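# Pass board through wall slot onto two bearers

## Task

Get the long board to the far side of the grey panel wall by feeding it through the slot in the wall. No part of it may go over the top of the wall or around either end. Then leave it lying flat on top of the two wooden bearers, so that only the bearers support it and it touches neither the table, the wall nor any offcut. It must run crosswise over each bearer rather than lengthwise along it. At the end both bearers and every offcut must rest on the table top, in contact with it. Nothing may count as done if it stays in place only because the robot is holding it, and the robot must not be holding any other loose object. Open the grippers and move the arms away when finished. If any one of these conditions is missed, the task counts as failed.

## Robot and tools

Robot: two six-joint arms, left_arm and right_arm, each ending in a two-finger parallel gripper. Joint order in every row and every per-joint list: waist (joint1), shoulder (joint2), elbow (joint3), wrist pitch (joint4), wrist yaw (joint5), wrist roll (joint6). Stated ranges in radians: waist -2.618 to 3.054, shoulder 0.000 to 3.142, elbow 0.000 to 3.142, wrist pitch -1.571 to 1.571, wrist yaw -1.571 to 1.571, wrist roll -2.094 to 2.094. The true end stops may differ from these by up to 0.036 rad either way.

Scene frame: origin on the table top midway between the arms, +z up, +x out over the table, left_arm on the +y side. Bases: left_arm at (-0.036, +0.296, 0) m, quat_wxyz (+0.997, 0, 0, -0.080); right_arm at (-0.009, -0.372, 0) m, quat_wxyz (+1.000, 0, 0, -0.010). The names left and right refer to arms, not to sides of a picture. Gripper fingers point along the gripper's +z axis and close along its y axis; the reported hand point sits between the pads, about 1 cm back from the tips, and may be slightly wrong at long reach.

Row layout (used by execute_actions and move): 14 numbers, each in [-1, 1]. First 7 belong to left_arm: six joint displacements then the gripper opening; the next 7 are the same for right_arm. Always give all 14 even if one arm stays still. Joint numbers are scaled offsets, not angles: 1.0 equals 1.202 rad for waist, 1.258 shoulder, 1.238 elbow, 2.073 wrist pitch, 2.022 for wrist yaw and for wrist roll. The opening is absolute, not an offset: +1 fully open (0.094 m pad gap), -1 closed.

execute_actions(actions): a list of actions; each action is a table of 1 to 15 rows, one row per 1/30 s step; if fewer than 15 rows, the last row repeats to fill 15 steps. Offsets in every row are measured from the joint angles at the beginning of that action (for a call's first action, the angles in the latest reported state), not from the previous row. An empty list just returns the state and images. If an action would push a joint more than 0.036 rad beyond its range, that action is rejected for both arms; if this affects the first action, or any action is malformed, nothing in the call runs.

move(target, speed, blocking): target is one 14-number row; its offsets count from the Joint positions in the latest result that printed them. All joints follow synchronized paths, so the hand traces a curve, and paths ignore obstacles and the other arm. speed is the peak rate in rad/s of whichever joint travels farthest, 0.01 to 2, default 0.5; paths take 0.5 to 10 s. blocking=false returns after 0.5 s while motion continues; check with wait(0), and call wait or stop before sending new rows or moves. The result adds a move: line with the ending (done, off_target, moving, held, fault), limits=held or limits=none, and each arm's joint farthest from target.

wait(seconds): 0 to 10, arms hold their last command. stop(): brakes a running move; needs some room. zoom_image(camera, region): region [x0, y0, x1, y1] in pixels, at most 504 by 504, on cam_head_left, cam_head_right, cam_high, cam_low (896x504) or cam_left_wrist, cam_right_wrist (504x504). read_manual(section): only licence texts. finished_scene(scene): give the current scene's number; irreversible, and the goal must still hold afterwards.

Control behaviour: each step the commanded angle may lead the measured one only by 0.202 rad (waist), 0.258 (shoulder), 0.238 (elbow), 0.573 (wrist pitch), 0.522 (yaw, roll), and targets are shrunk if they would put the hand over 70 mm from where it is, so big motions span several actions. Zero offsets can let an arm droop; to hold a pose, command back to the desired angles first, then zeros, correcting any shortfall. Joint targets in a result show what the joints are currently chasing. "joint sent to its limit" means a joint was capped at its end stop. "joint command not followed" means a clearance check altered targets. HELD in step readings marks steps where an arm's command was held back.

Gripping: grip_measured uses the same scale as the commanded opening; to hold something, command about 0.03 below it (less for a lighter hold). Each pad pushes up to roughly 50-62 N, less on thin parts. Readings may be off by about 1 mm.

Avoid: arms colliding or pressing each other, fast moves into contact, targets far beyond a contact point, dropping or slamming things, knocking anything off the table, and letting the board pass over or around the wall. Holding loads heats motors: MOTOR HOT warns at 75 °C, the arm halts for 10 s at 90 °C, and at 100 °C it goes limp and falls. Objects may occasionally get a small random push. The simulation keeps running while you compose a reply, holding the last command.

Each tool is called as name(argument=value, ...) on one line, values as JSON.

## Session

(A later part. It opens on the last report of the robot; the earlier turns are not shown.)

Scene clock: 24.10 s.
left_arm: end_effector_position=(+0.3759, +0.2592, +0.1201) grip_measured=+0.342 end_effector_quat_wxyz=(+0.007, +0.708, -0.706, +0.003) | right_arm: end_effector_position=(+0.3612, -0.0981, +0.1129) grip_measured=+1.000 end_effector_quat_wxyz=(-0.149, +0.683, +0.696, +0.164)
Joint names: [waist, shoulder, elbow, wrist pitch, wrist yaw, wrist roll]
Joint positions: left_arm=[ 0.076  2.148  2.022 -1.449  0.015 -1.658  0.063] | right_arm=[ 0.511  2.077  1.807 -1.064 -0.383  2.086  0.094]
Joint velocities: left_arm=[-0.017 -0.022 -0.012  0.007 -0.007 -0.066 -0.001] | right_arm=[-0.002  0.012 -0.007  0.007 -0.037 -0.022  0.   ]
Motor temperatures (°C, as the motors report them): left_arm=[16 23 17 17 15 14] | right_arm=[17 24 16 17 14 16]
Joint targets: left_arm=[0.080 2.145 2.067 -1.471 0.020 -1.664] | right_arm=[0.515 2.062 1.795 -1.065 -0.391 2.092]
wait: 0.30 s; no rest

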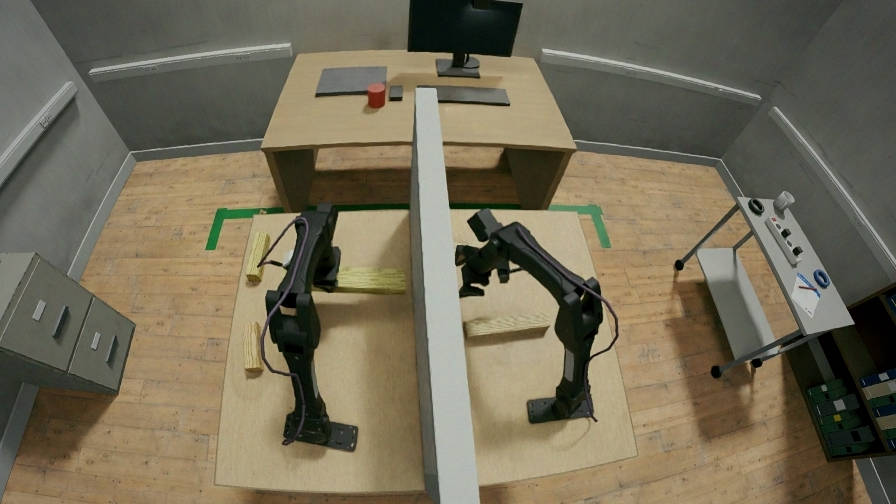

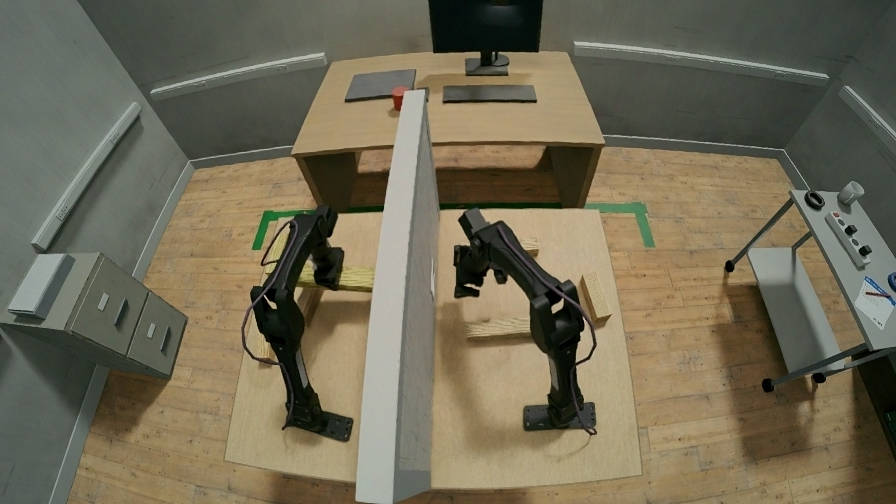

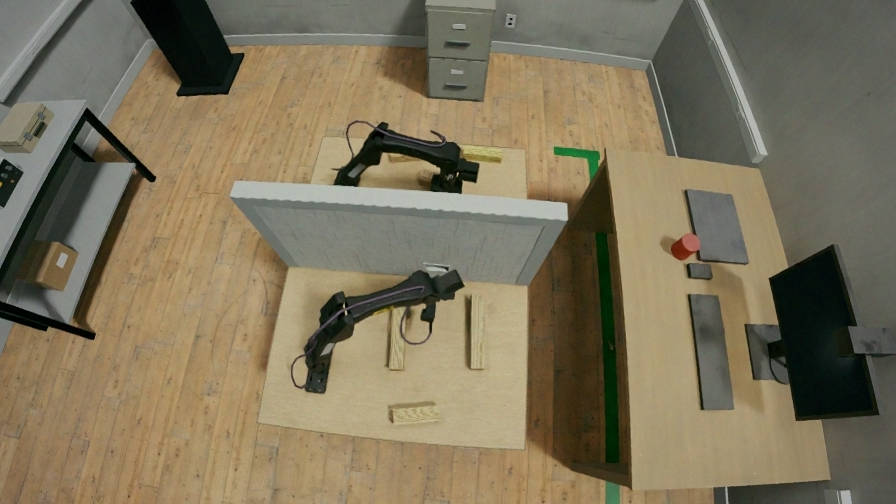

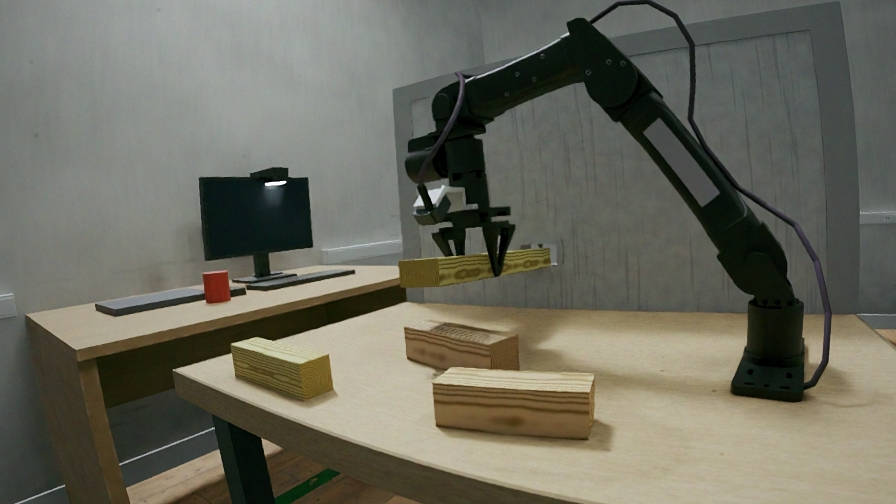

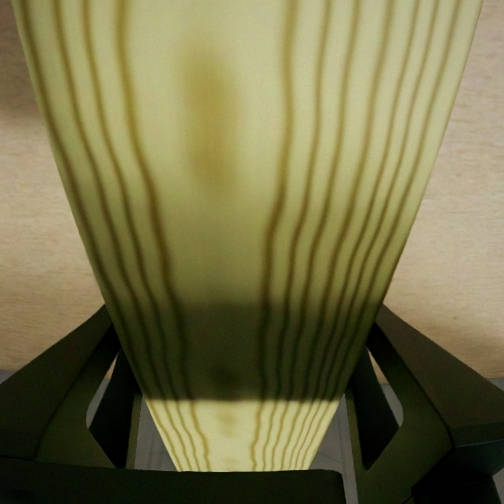

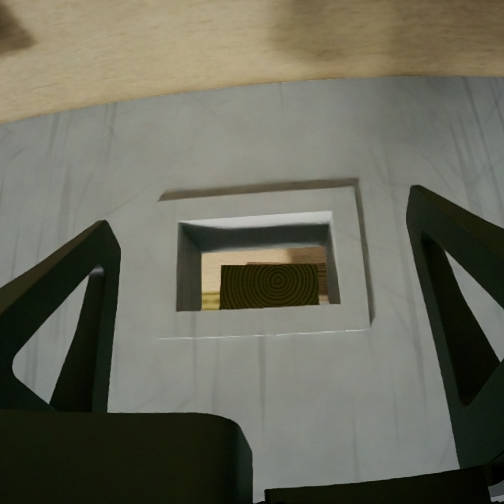

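execute_actions(actions=[[[0.002,-0.025,-0.008,0.000,0.005,-0.003,0.28,0.004,-0.012,-0.010,0,-0.004,0.003,1],[0.002,-0.033,-0.016,0.005,0.006,-0.003,0.28,0.004,-0.012,-0.010,0,-0.004,0.003,1],[0.002,-0.037,-0.024,0.010,0.007,-0.003,0.28,0.004,-0.012,-0.010,0,-0.004,0.003,1],[0.002,-0.041,-0.031,0.015,0.008,-0.003,0.28,0.004,-0.012,-0.010,0,-0.004,0.003,1],[0.002,-0.045,-0.038,0.019,0.009,-0.003,0.28,0.004,-0.012,-0.010,0,-0.004,0.003,1],[0.002,-0.049,-0.045,0.023,0.010,-0.003,0.28,0.004,-0.012,-0.010,0,-0.004,0.003,1],[0.002,-0.053,-0.052,0.027,0.011,-0.003,0.28,0.004,-0.012,-0.010,0,-0.004,0.003,1],[0.002,-0.057,-0.058,0.031,0.012,-0.003,0.28,0.004,-0.012,-0.010,0,-0.004,0.003,1],[0.002,-0.060,-0.063,0.035,0.013,-0.003,0.28,0.004,-0.012,-0.010,0,-0.004,0.003,1],[0.002,-0.0632,-0.068,0.0379,0.0138,-0.003,0.28,0.004,-0.012,-0.010,0,-0.004,0.003,1]]])

execute_actions(actions=[])

Scene clock: 28.43 s.
left_arm: end_effector_position=(+0.3747, +0.2576, +0.1132) grip_measured=+0.342 end_effector_quat_wxyz=(+0.004, +0.708, -0.706, +0.014) | right_arm: end_effector_position=(+0.3615, -0.0980, +0.1130) grip_measured=+1.000 end_effector_quat_wxyz=(-0.149, +0.682, +0.696, +0.165)
Joint names: [waist, shoulder, elbow, wrist pitch, wrist yaw, wrist roll]
Joint positions: left_arm=[ 0.076  2.117  1.946 -1.384  0.025 -1.659  0.063] | right_arm=[ 0.511  2.077  1.807 -1.062 -0.383  2.086  0.094]
Joint velocities: left_arm=[-0.007 -0.017  0.002  0.081  0.037  0.066  0.001] | right_arm=[ 0.002  0.007  0.002  0.081  0.022 -0.022  0.   ]
Motor temperatures (°C, as the motors report them): left_arm=[16 23 17 17 15 14] | right_arm=[17 25 16 17 14 16]
Joint targets: left_arm=[0.078 2.069 1.938 -1.370 0.043 -1.664] | right_arm=[0.515 2.062 1.795 -1.064 -0.391 2.092]
Step readings (joint positions):
0: left_arm=[0.076 2.148 2.022 -1.449 0.015 -1.659] | right_arm=[0.511 2.077 1.807 -1.064 -0.383 2.086]
1: left_arm=[0.076 2.148 2.022 -1.449 0.015 -1.659] | right_arm=[0.511 2.077 1.807 -1.064 -0.383 2.086]
2: left_arm=[0.076 2.148 2.022 -1.449 0.015 -1.659] | right_arm=[0.511 2.077 1.807 -1.063 -0.383 2.086]
4: left_arm=[0.076 2.145 2.011 -1.437 0.015 -1.659] | right_arm=[0.511 2.077 1.807 -1.063 -0.383 2.086]
8: left_arm=[0.076 2.132 1.972 -1.412 0.018 -1.659] | right_arm=[0.511 2.077 1.807 -1.062 -0.383 2.086]
15: Joint positions above

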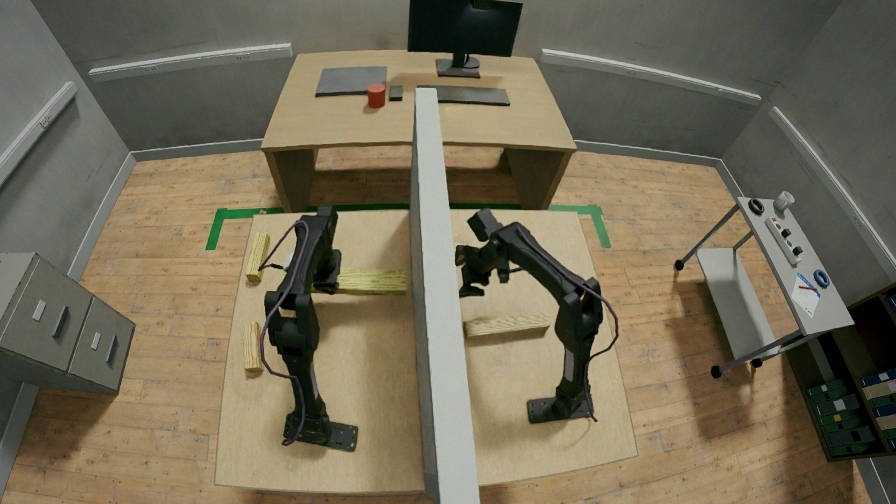

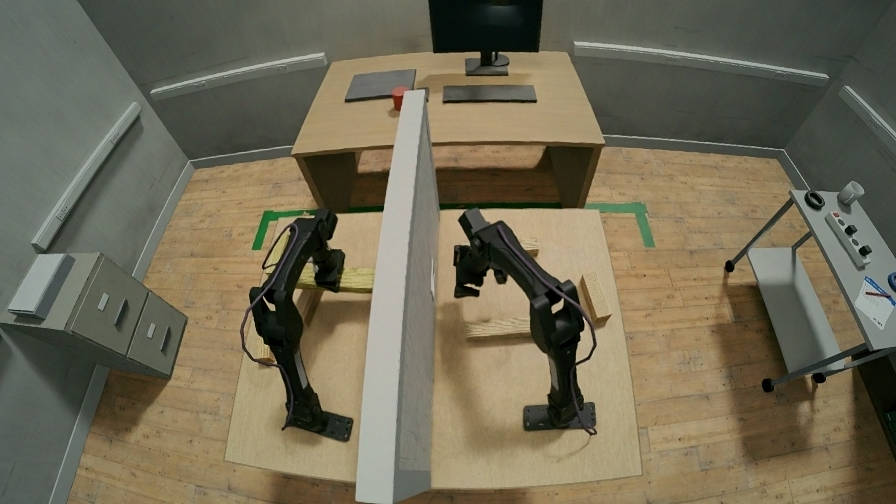

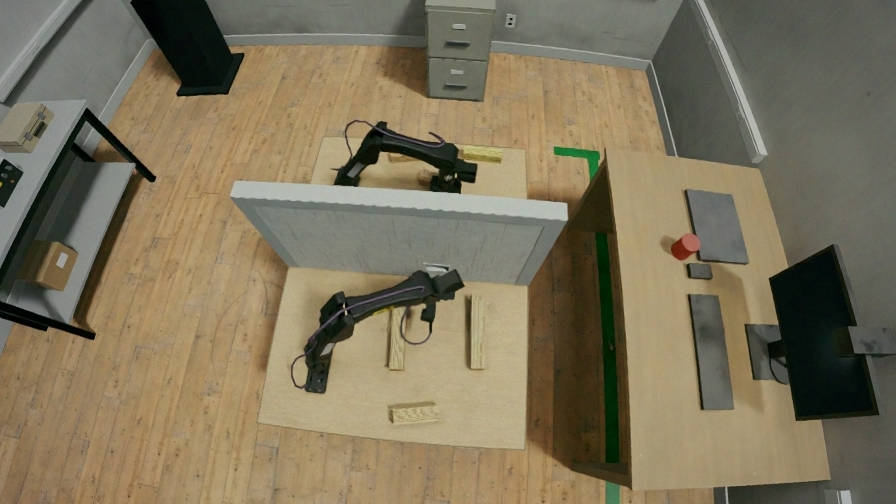

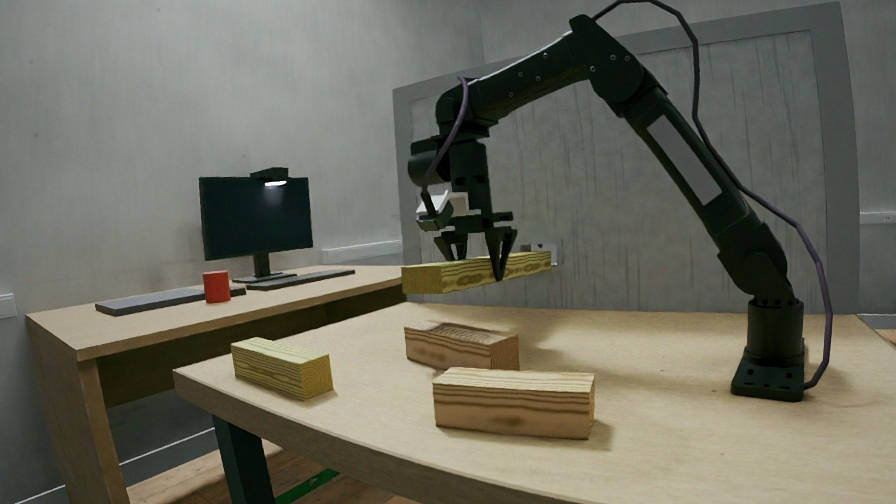

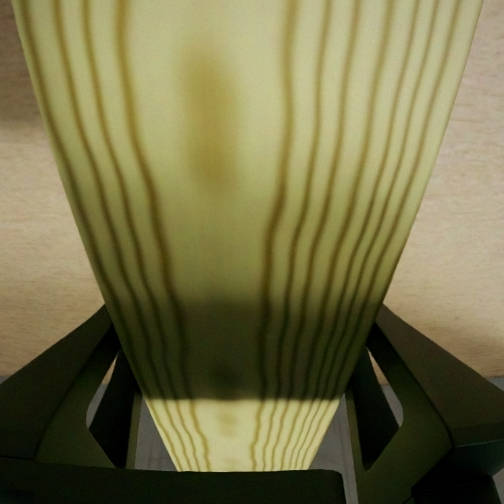

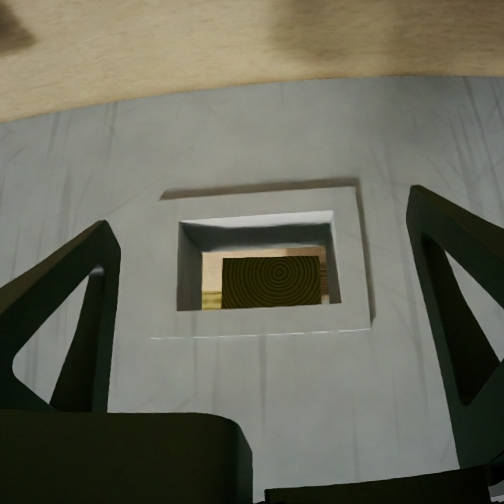

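Scene clock: 28.43 s.
left_arm: end_effector_position=(+0.3747, +0.2576, +0.1132) grip_measured=+0.342 end_effector_quat_wxyz=(+0.004, +0.708, -0.706, +0.014) | right_arm: end_effector_position=(+0.3615, -0.0980, +0.1130) grip_measured=+1.000 end_effector_quat_wxyz=(-0.149, +0.682, +0.696, +0.165)
Joint names: [waist, shoulder, elbow, wrist pitch, wrist yaw, wrist roll]
Joint positions: left_arm=[ 0.076  2.117  1.946 -1.384  0.025 -1.659  0.063] | right_arm=[ 0.511  2.077  1.807 -1.062 -0.383  2.086  0.094]
Joint velocities: left_arm=[-0.007 -0.017  0.002  0.081  0.037  0.066  0.001] | right_arm=[ 0.002  0.007  0.002  0.081  0.022 -0.022  0.   ]
Motor temperatures (°C, as the motors report them): left_arm=[16 23 17 17 15 14] | right_arm=[17 25 16 17 14 16]
Joint targets: left_arm=[0.078 2.069 1.938 -1.370 0.043 -1.664] | right_arm=[0.515 2.062 1.795 -1.064 -0.391 2.092]

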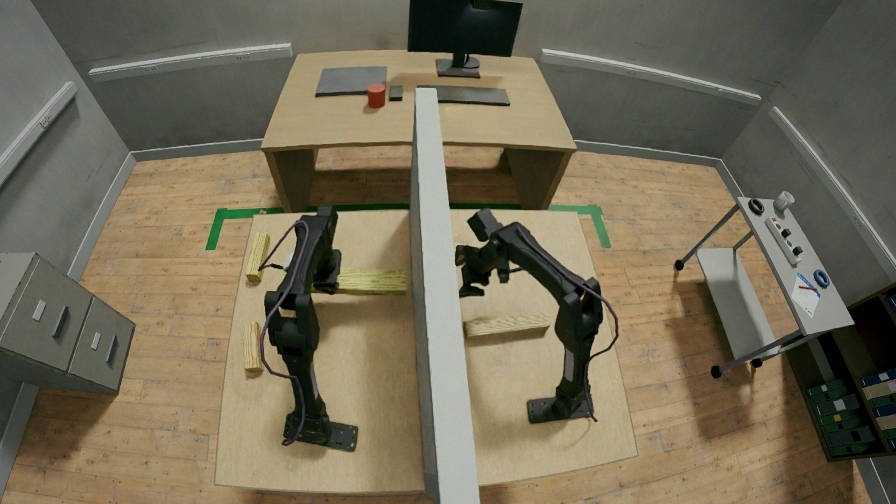

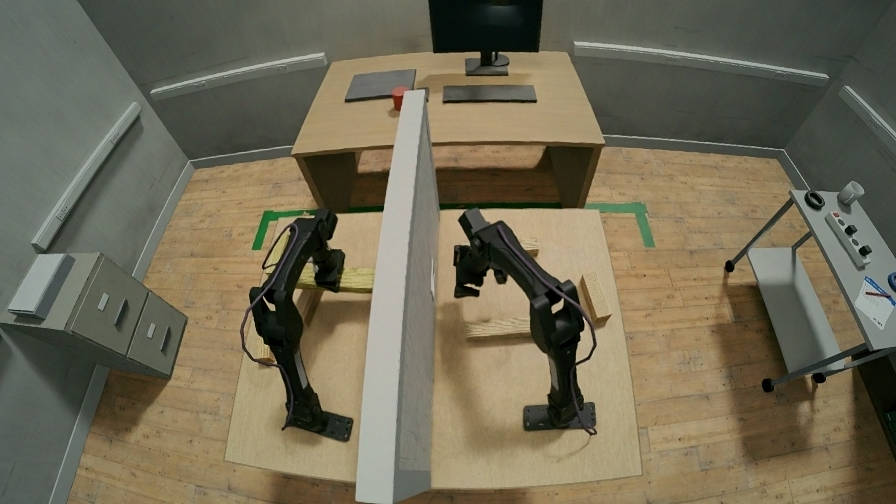

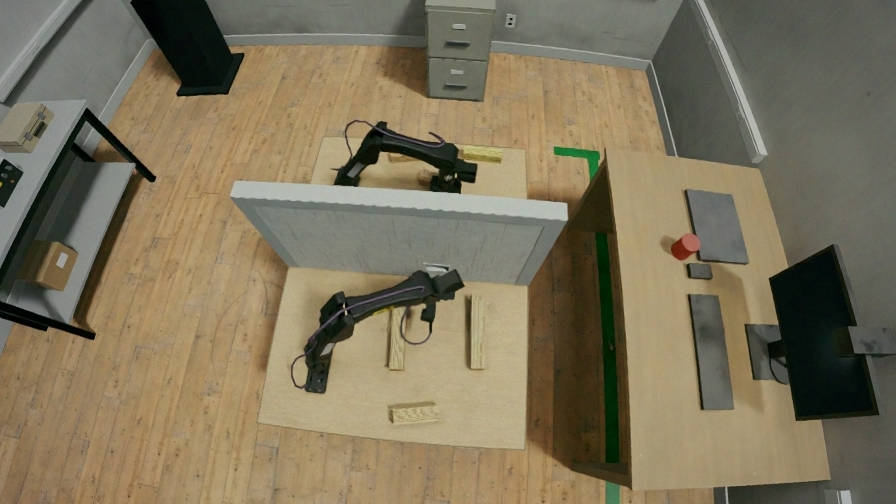

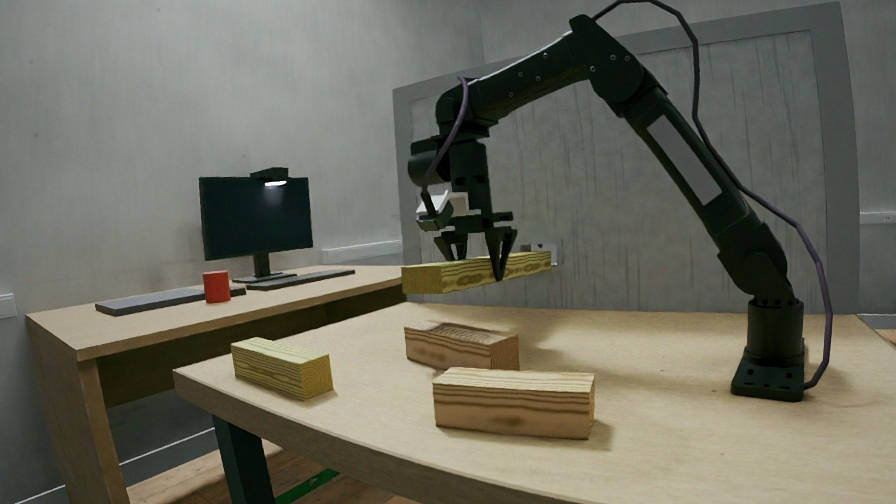

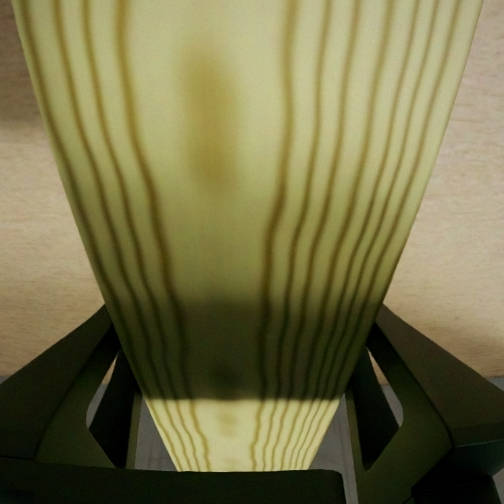

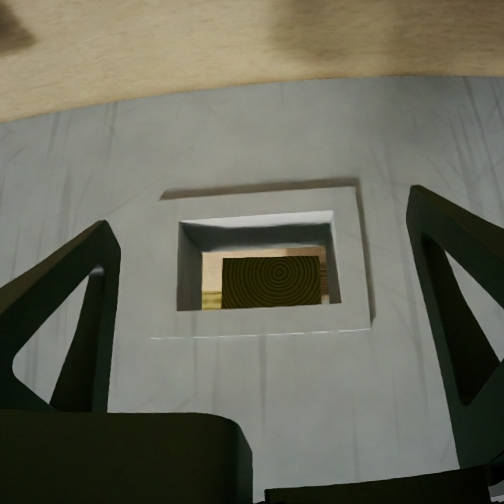

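execute_actions(actions=[[[0.0,-0.025,0.020,0.008,0.010,-0.003,0.28,0.004,-0.012,-0.010,-0.001,-0.004,0.003,1],[0.0,-0.018,0.032,0.009,0.0109,-0.003,0.28,0.004,-0.012,-0.010,-0.001,-0.004,0.003,1],[-0.002,-0.0135,0.038,0.0092,0.0109,-0.004,0.28,0.004,-0.012,-0.010,-0.001,-0.004,0.003,1],[-0.005,-0.0135,0.042,0.0092,0.0109,-0.006,0.28,0.004,-0.012,-0.010,-0.001,-0.004,0.003,1],[-0.008,-0.0135,0.0452,0.0092,0.0109,-0.008,0.28,0.004,-0.012,-0.010,-0.001,-0.004,0.003,1],[-0.012,-0.0135,0.0452,0.0092,0.0109,-0.010,0.28,0.004,-0.012,-0.010,-0.001,-0.004,0.003,1],[-0.016,-0.0135,0.0452,0.0092,0.0109,-0.012,0.28,0.004,-0.012,-0.010,-0.001,-0.004,0.003,1],[-0.020,-0.0135,0.0452,0.0092,0.0109,-0.014,0.28,0.004,-0.012,-0.010,-0.001,-0.004,0.003,1],[-0.023,-0.0135,0.0452,0.0092,0.0109,-0.016,0.28,0.004,-0.012,-0.010,-0.001,-0.004,0.003,1],[-0.0263,-0.0135,0.0452,0.0092,0.0109,-0.017,0.28,0.004,-0.012,-0.010,-0.001,-0.004,0.003,1]]])

zoom_image(camera="cam_right_wrist", region=[140, 170, 380, 350])

zoom_image(camera="cam_low", region=[480, 220, 600, 290])

Scene clock: 29.50 s.
left_arm: end_effector_position=(+0.3772, +0.2445, +0.1144) grip_measured=+0.342 end_effector_quat_wxyz=(+0.002, +0.707, -0.707, +0.023) | right_arm: end_effector_position=(+0.3615, -0.0980, +0.1130) grip_measured=+1.000 end_effector_quat_wxyz=(-0.149, +0.682, +0.696, +0.165)
Joint names: [waist, shoulder, elbow, wrist pitch, wrist yaw, wrist roll]
Joint positions: left_arm=[ 0.048  2.114  1.946 -1.368  0.033 -1.685  0.063] | right_arm=[ 0.511  2.077  1.807 -1.062 -0.383  2.086  0.094]
Joint velocities: left_arm=[-0.066 -0.032 -0.002 -0.037  0.037 -0.007 -0.001] | right_arm=[-0.007  0.017 -0.017 -0.081 -0.007 -0.022  0.   ]
Motor temperatures (°C, as the motors report them): left_arm=[16 24 17 17 15 14] | right_arm=[17 25 16 17 14 16]
Joint targets: left_arm=[0.044 2.100 2.002 -1.365 0.047 -1.694] | right_arm=[0.515 2.062 1.795 -1.064 -0.391 2.092]
Step readings (joint positions):
0: left_arm=[0.076 2.114 1.946 -1.374 0.026 -1.659] | right_arm=[0.511 2.077 1.807 -1.062 -0.383 2.086]
1: left_arm=[0.076 2.114 1.946 -1.373 0.027 -1.659] | right_arm=[0.511 2.077 1.807 -1.062 -0.383 2.086]
2: left_arm=[0.076 2.114 1.946 -1.373 0.027 -1.659] | right_arm=[0.511 2.077 1.807 -1.062 -0.383 2.086]
4: left_arm=[0.076 2.114 1.946 -1.371 0.028 -1.661] | right_arm=[0.511 2.077 1.807 -1.062 -0.383 2.086]
8: left_arm=[0.072 2.114 1.946 -1.369 0.029 -1.670] | right_arm=[0.511 2.077 1.807 -1.062 -0.383 2.086]
15: Joint positions above

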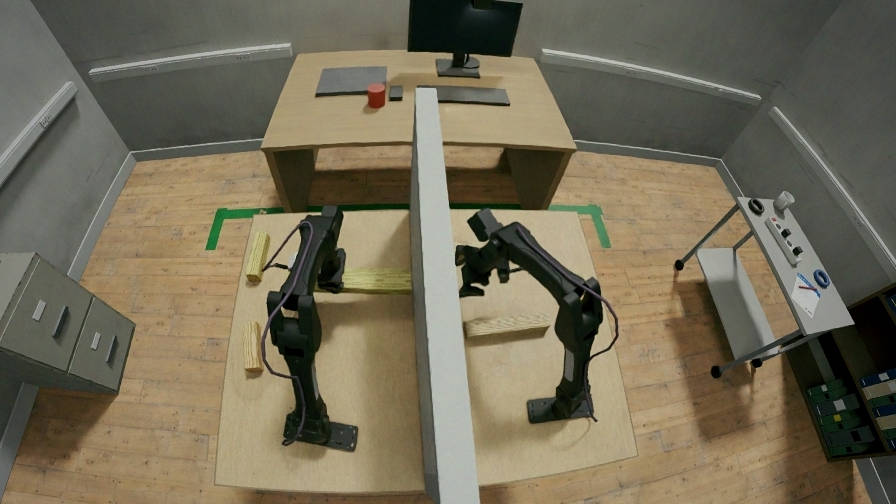

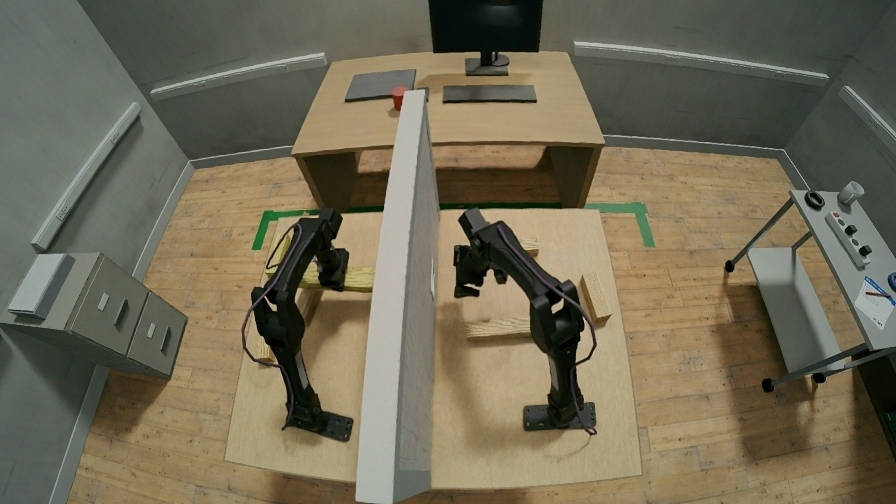

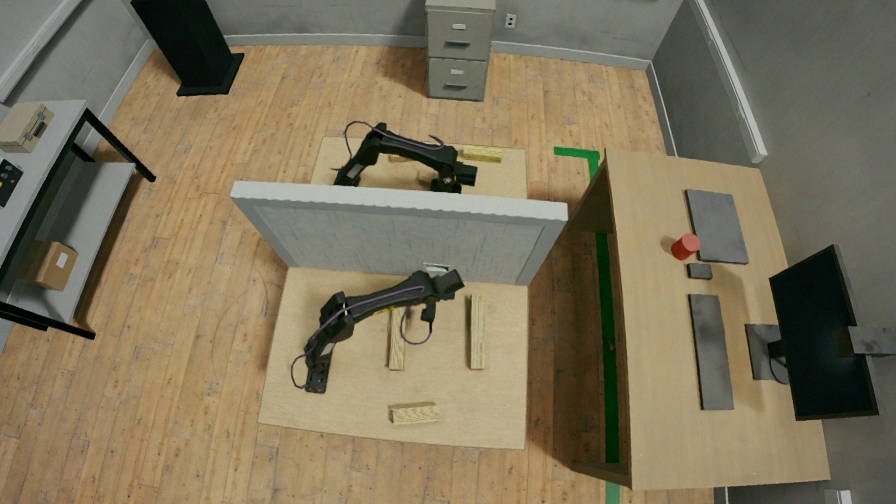

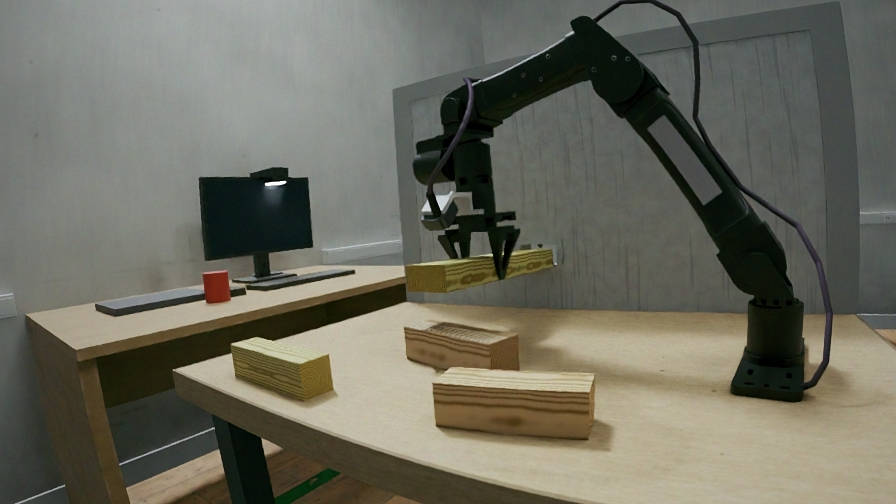

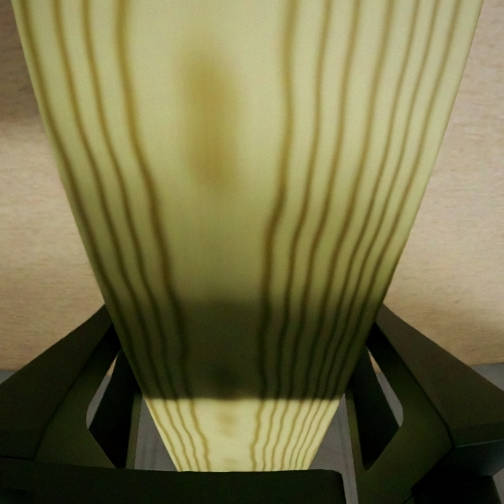

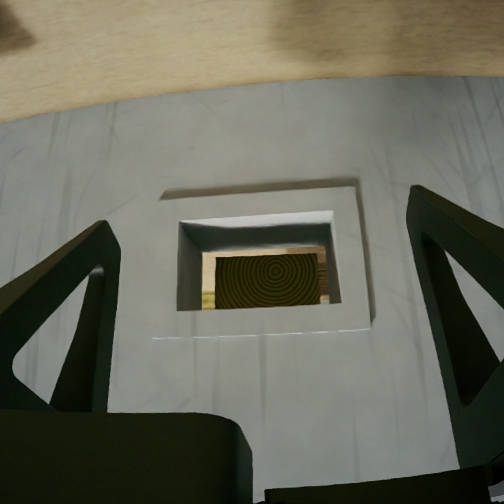

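Region (140, 170, 380, 350) of cam_right_wrist's 504x504 image, scaled by 2.100, with more detail than that image has; it fills the top 378 rows of this view, and the rest is white.

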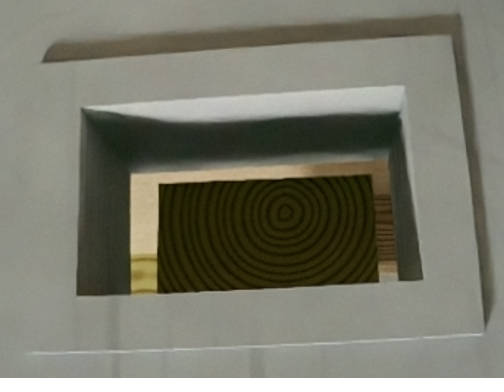

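Region (480, 220, 600, 290) of cam_low's 896x504 image, scaled by 4.200, with more detail than that image has; it fills the top 294 rows of this view, and the rest is white.

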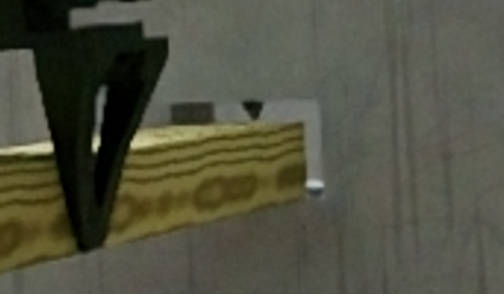

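execute_actions(actions=[[[-0.002,-0.011,0.060,0.0015,0.007,-0.004,0.28,0.004,-0.012,-0.010,-0.001,-0.004,0.003,1],[-0.002,-0.011,0.066,0.0015,0.007,-0.004,0.28,0.004,-0.012,-0.010,-0.001,-0.004,0.003,1],[-0.002,-0.011,0.058,0.0015,0.007,-0.004,0.28,0.004,-0.012,-0.010,-0.001,-0.004,0.003,1],[-0.002,-0.011,0.050,0.0015,0.007,-0.004,0.28,0.004,-0.012,-0.010,-0.001,-0.004,0.003,1]]])

zoom_image(camera="cam_right_wrist", region=[140, 170, 380, 350])

zoom_image(camera="cam_low", region=[480, 220, 600, 290])

Scene clock: 30.47 s.
left_arm: end_effector_position=(+0.3841, +0.2430, +0.1203) grip_measured=+0.342 end_effector_quat_wxyz=(-0.006, +0.708, -0.706, +0.035) | right_arm: end_effector_position=(+0.3615, -0.0980, +0.1130) grip_measured=+1.000 end_effector_quat_wxyz=(-0.149, +0.682, +0.696, +0.165)
Joint names: [waist, shoulder, elbow, wrist pitch, wrist yaw, wrist roll]
Joint positions: left_arm=[ 0.047  2.116  1.971 -1.363  0.034 -1.688  0.063] | right_arm=[ 0.511  2.077  1.807 -1.062 -0.383  2.086  0.094]
Joint velocities: left_arm=[-0.037  0.012  0.007 -0.007  0.007  0.007  0.001] | right_arm=[-0.022 -0.002  0.007 -0.007  0.007 -0.007  0.   ]
Motor temperatures (°C, as the motors report them): left_arm=[16 24 18 17 15 14] | right_arm=[17 25 16 17 14 16]
Joint targets: left_arm=[0.046 2.101 2.008 -1.365 0.047 -1.693] | right_arm=[0.515 2.062 1.795 -1.064 -0.391 2.092]
Step readings (joint positions):
0: left_arm=[0.047 2.114 1.946 -1.368 0.034 -1.688] | right_arm=[0.511 2.077 1.807 -1.062 -0.383 2.086]
1: left_arm=[0.047 2.115 1.950 -1.370 0.034 -1.688] | right_arm=[0.511 2.077 1.807 -1.062 -0.383 2.086]
2: left_arm=[0.047 2.116 1.958 -1.371 0.034 -1.688] | right_arm=[0.511 2.077 1.807 -1.062 -0.383 2.086]
4: left_arm=[0.047 2.116 1.968 -1.367 0.034 -1.688] | right_arm=[0.511 2.077 1.807 -1.062 -0.383 2.086]
8: left_arm=[0.047 2.116 1.971 -1.363 0.034 -1.688] | right_arm=[0.511 2.077 1.807 -1.062 -0.383 2.086]
15: Joint positions above

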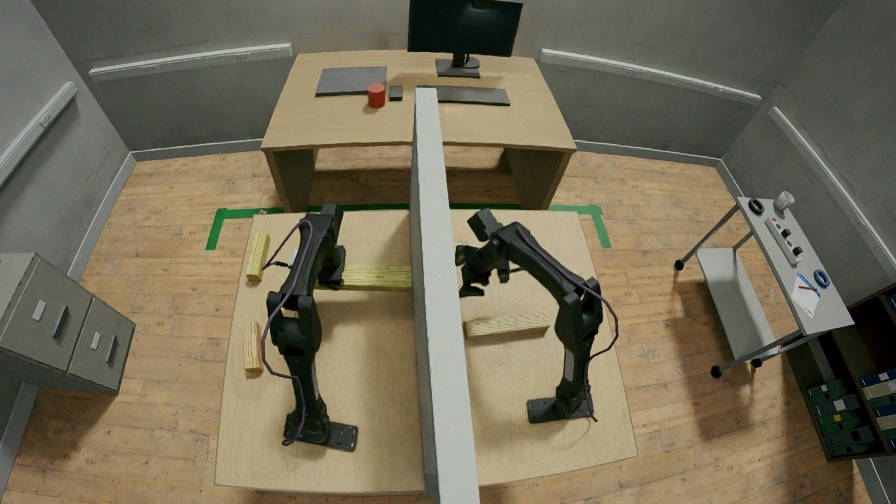

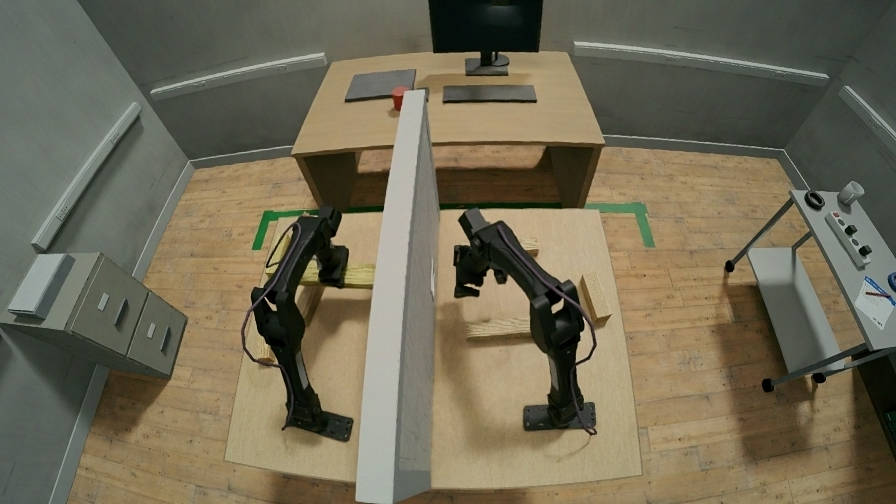

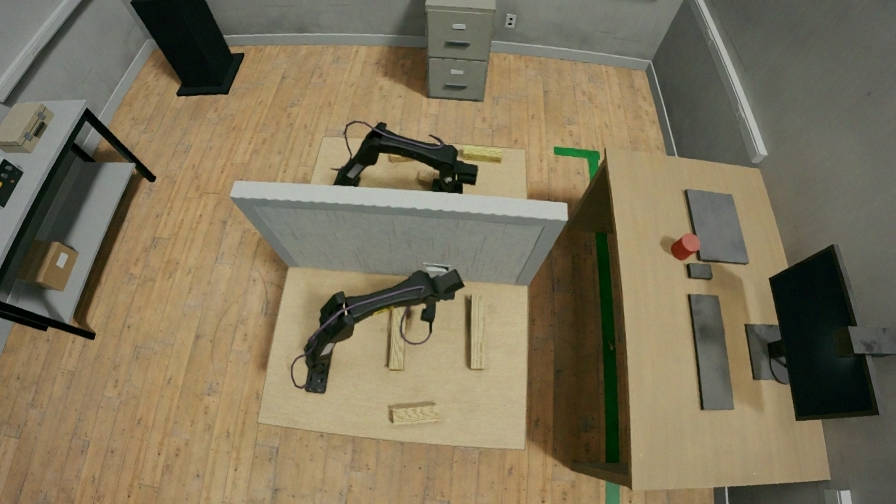

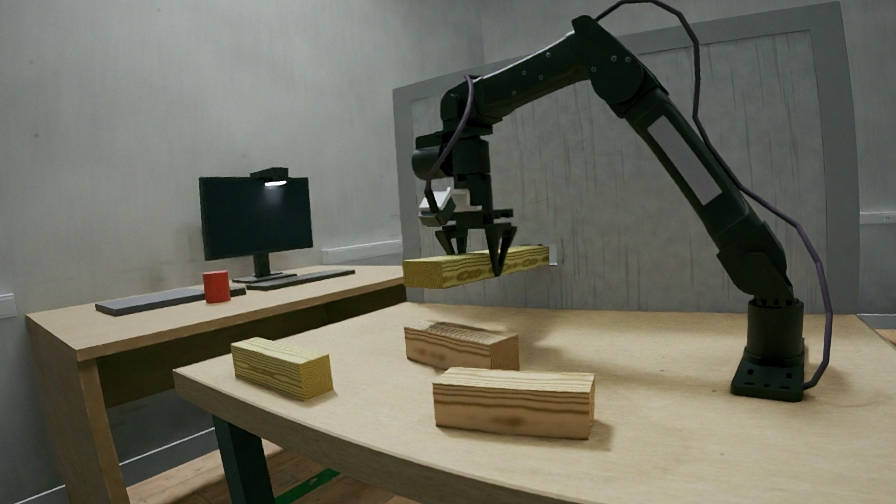

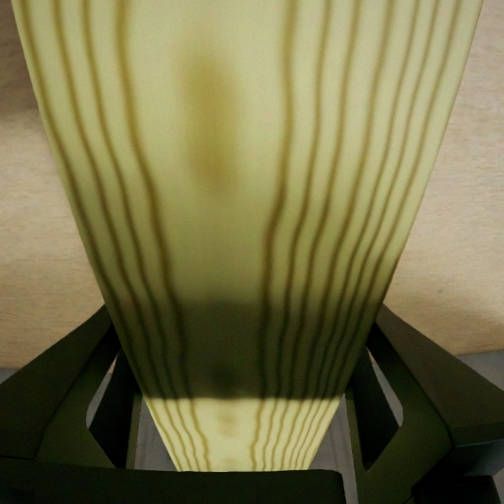

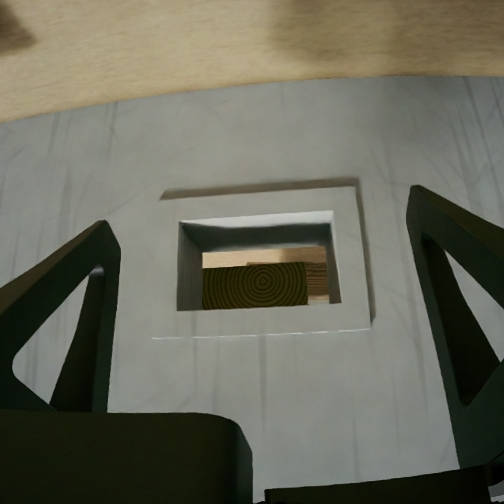

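Region (140, 170, 380, 350) of cam_right_wrist's 504x504 image, scaled by 2.100, with more detail than that image has; it fills the top 378 rows of this view, and the rest is white.

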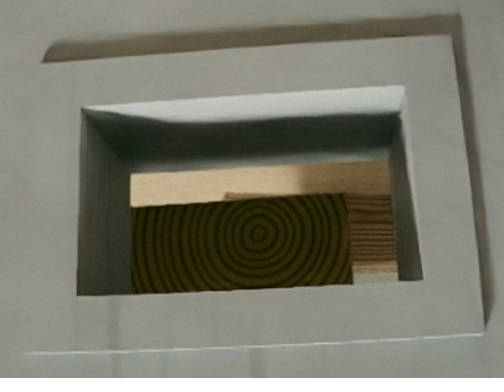

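Region (480, 220, 600, 290) of cam_low's 896x504 image, scaled by 4.200, with more detail than that image has; it fills the top 294 rows of this view, and the rest is white.

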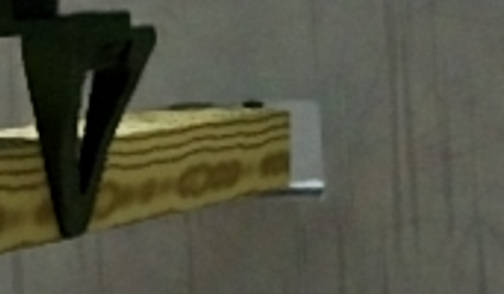

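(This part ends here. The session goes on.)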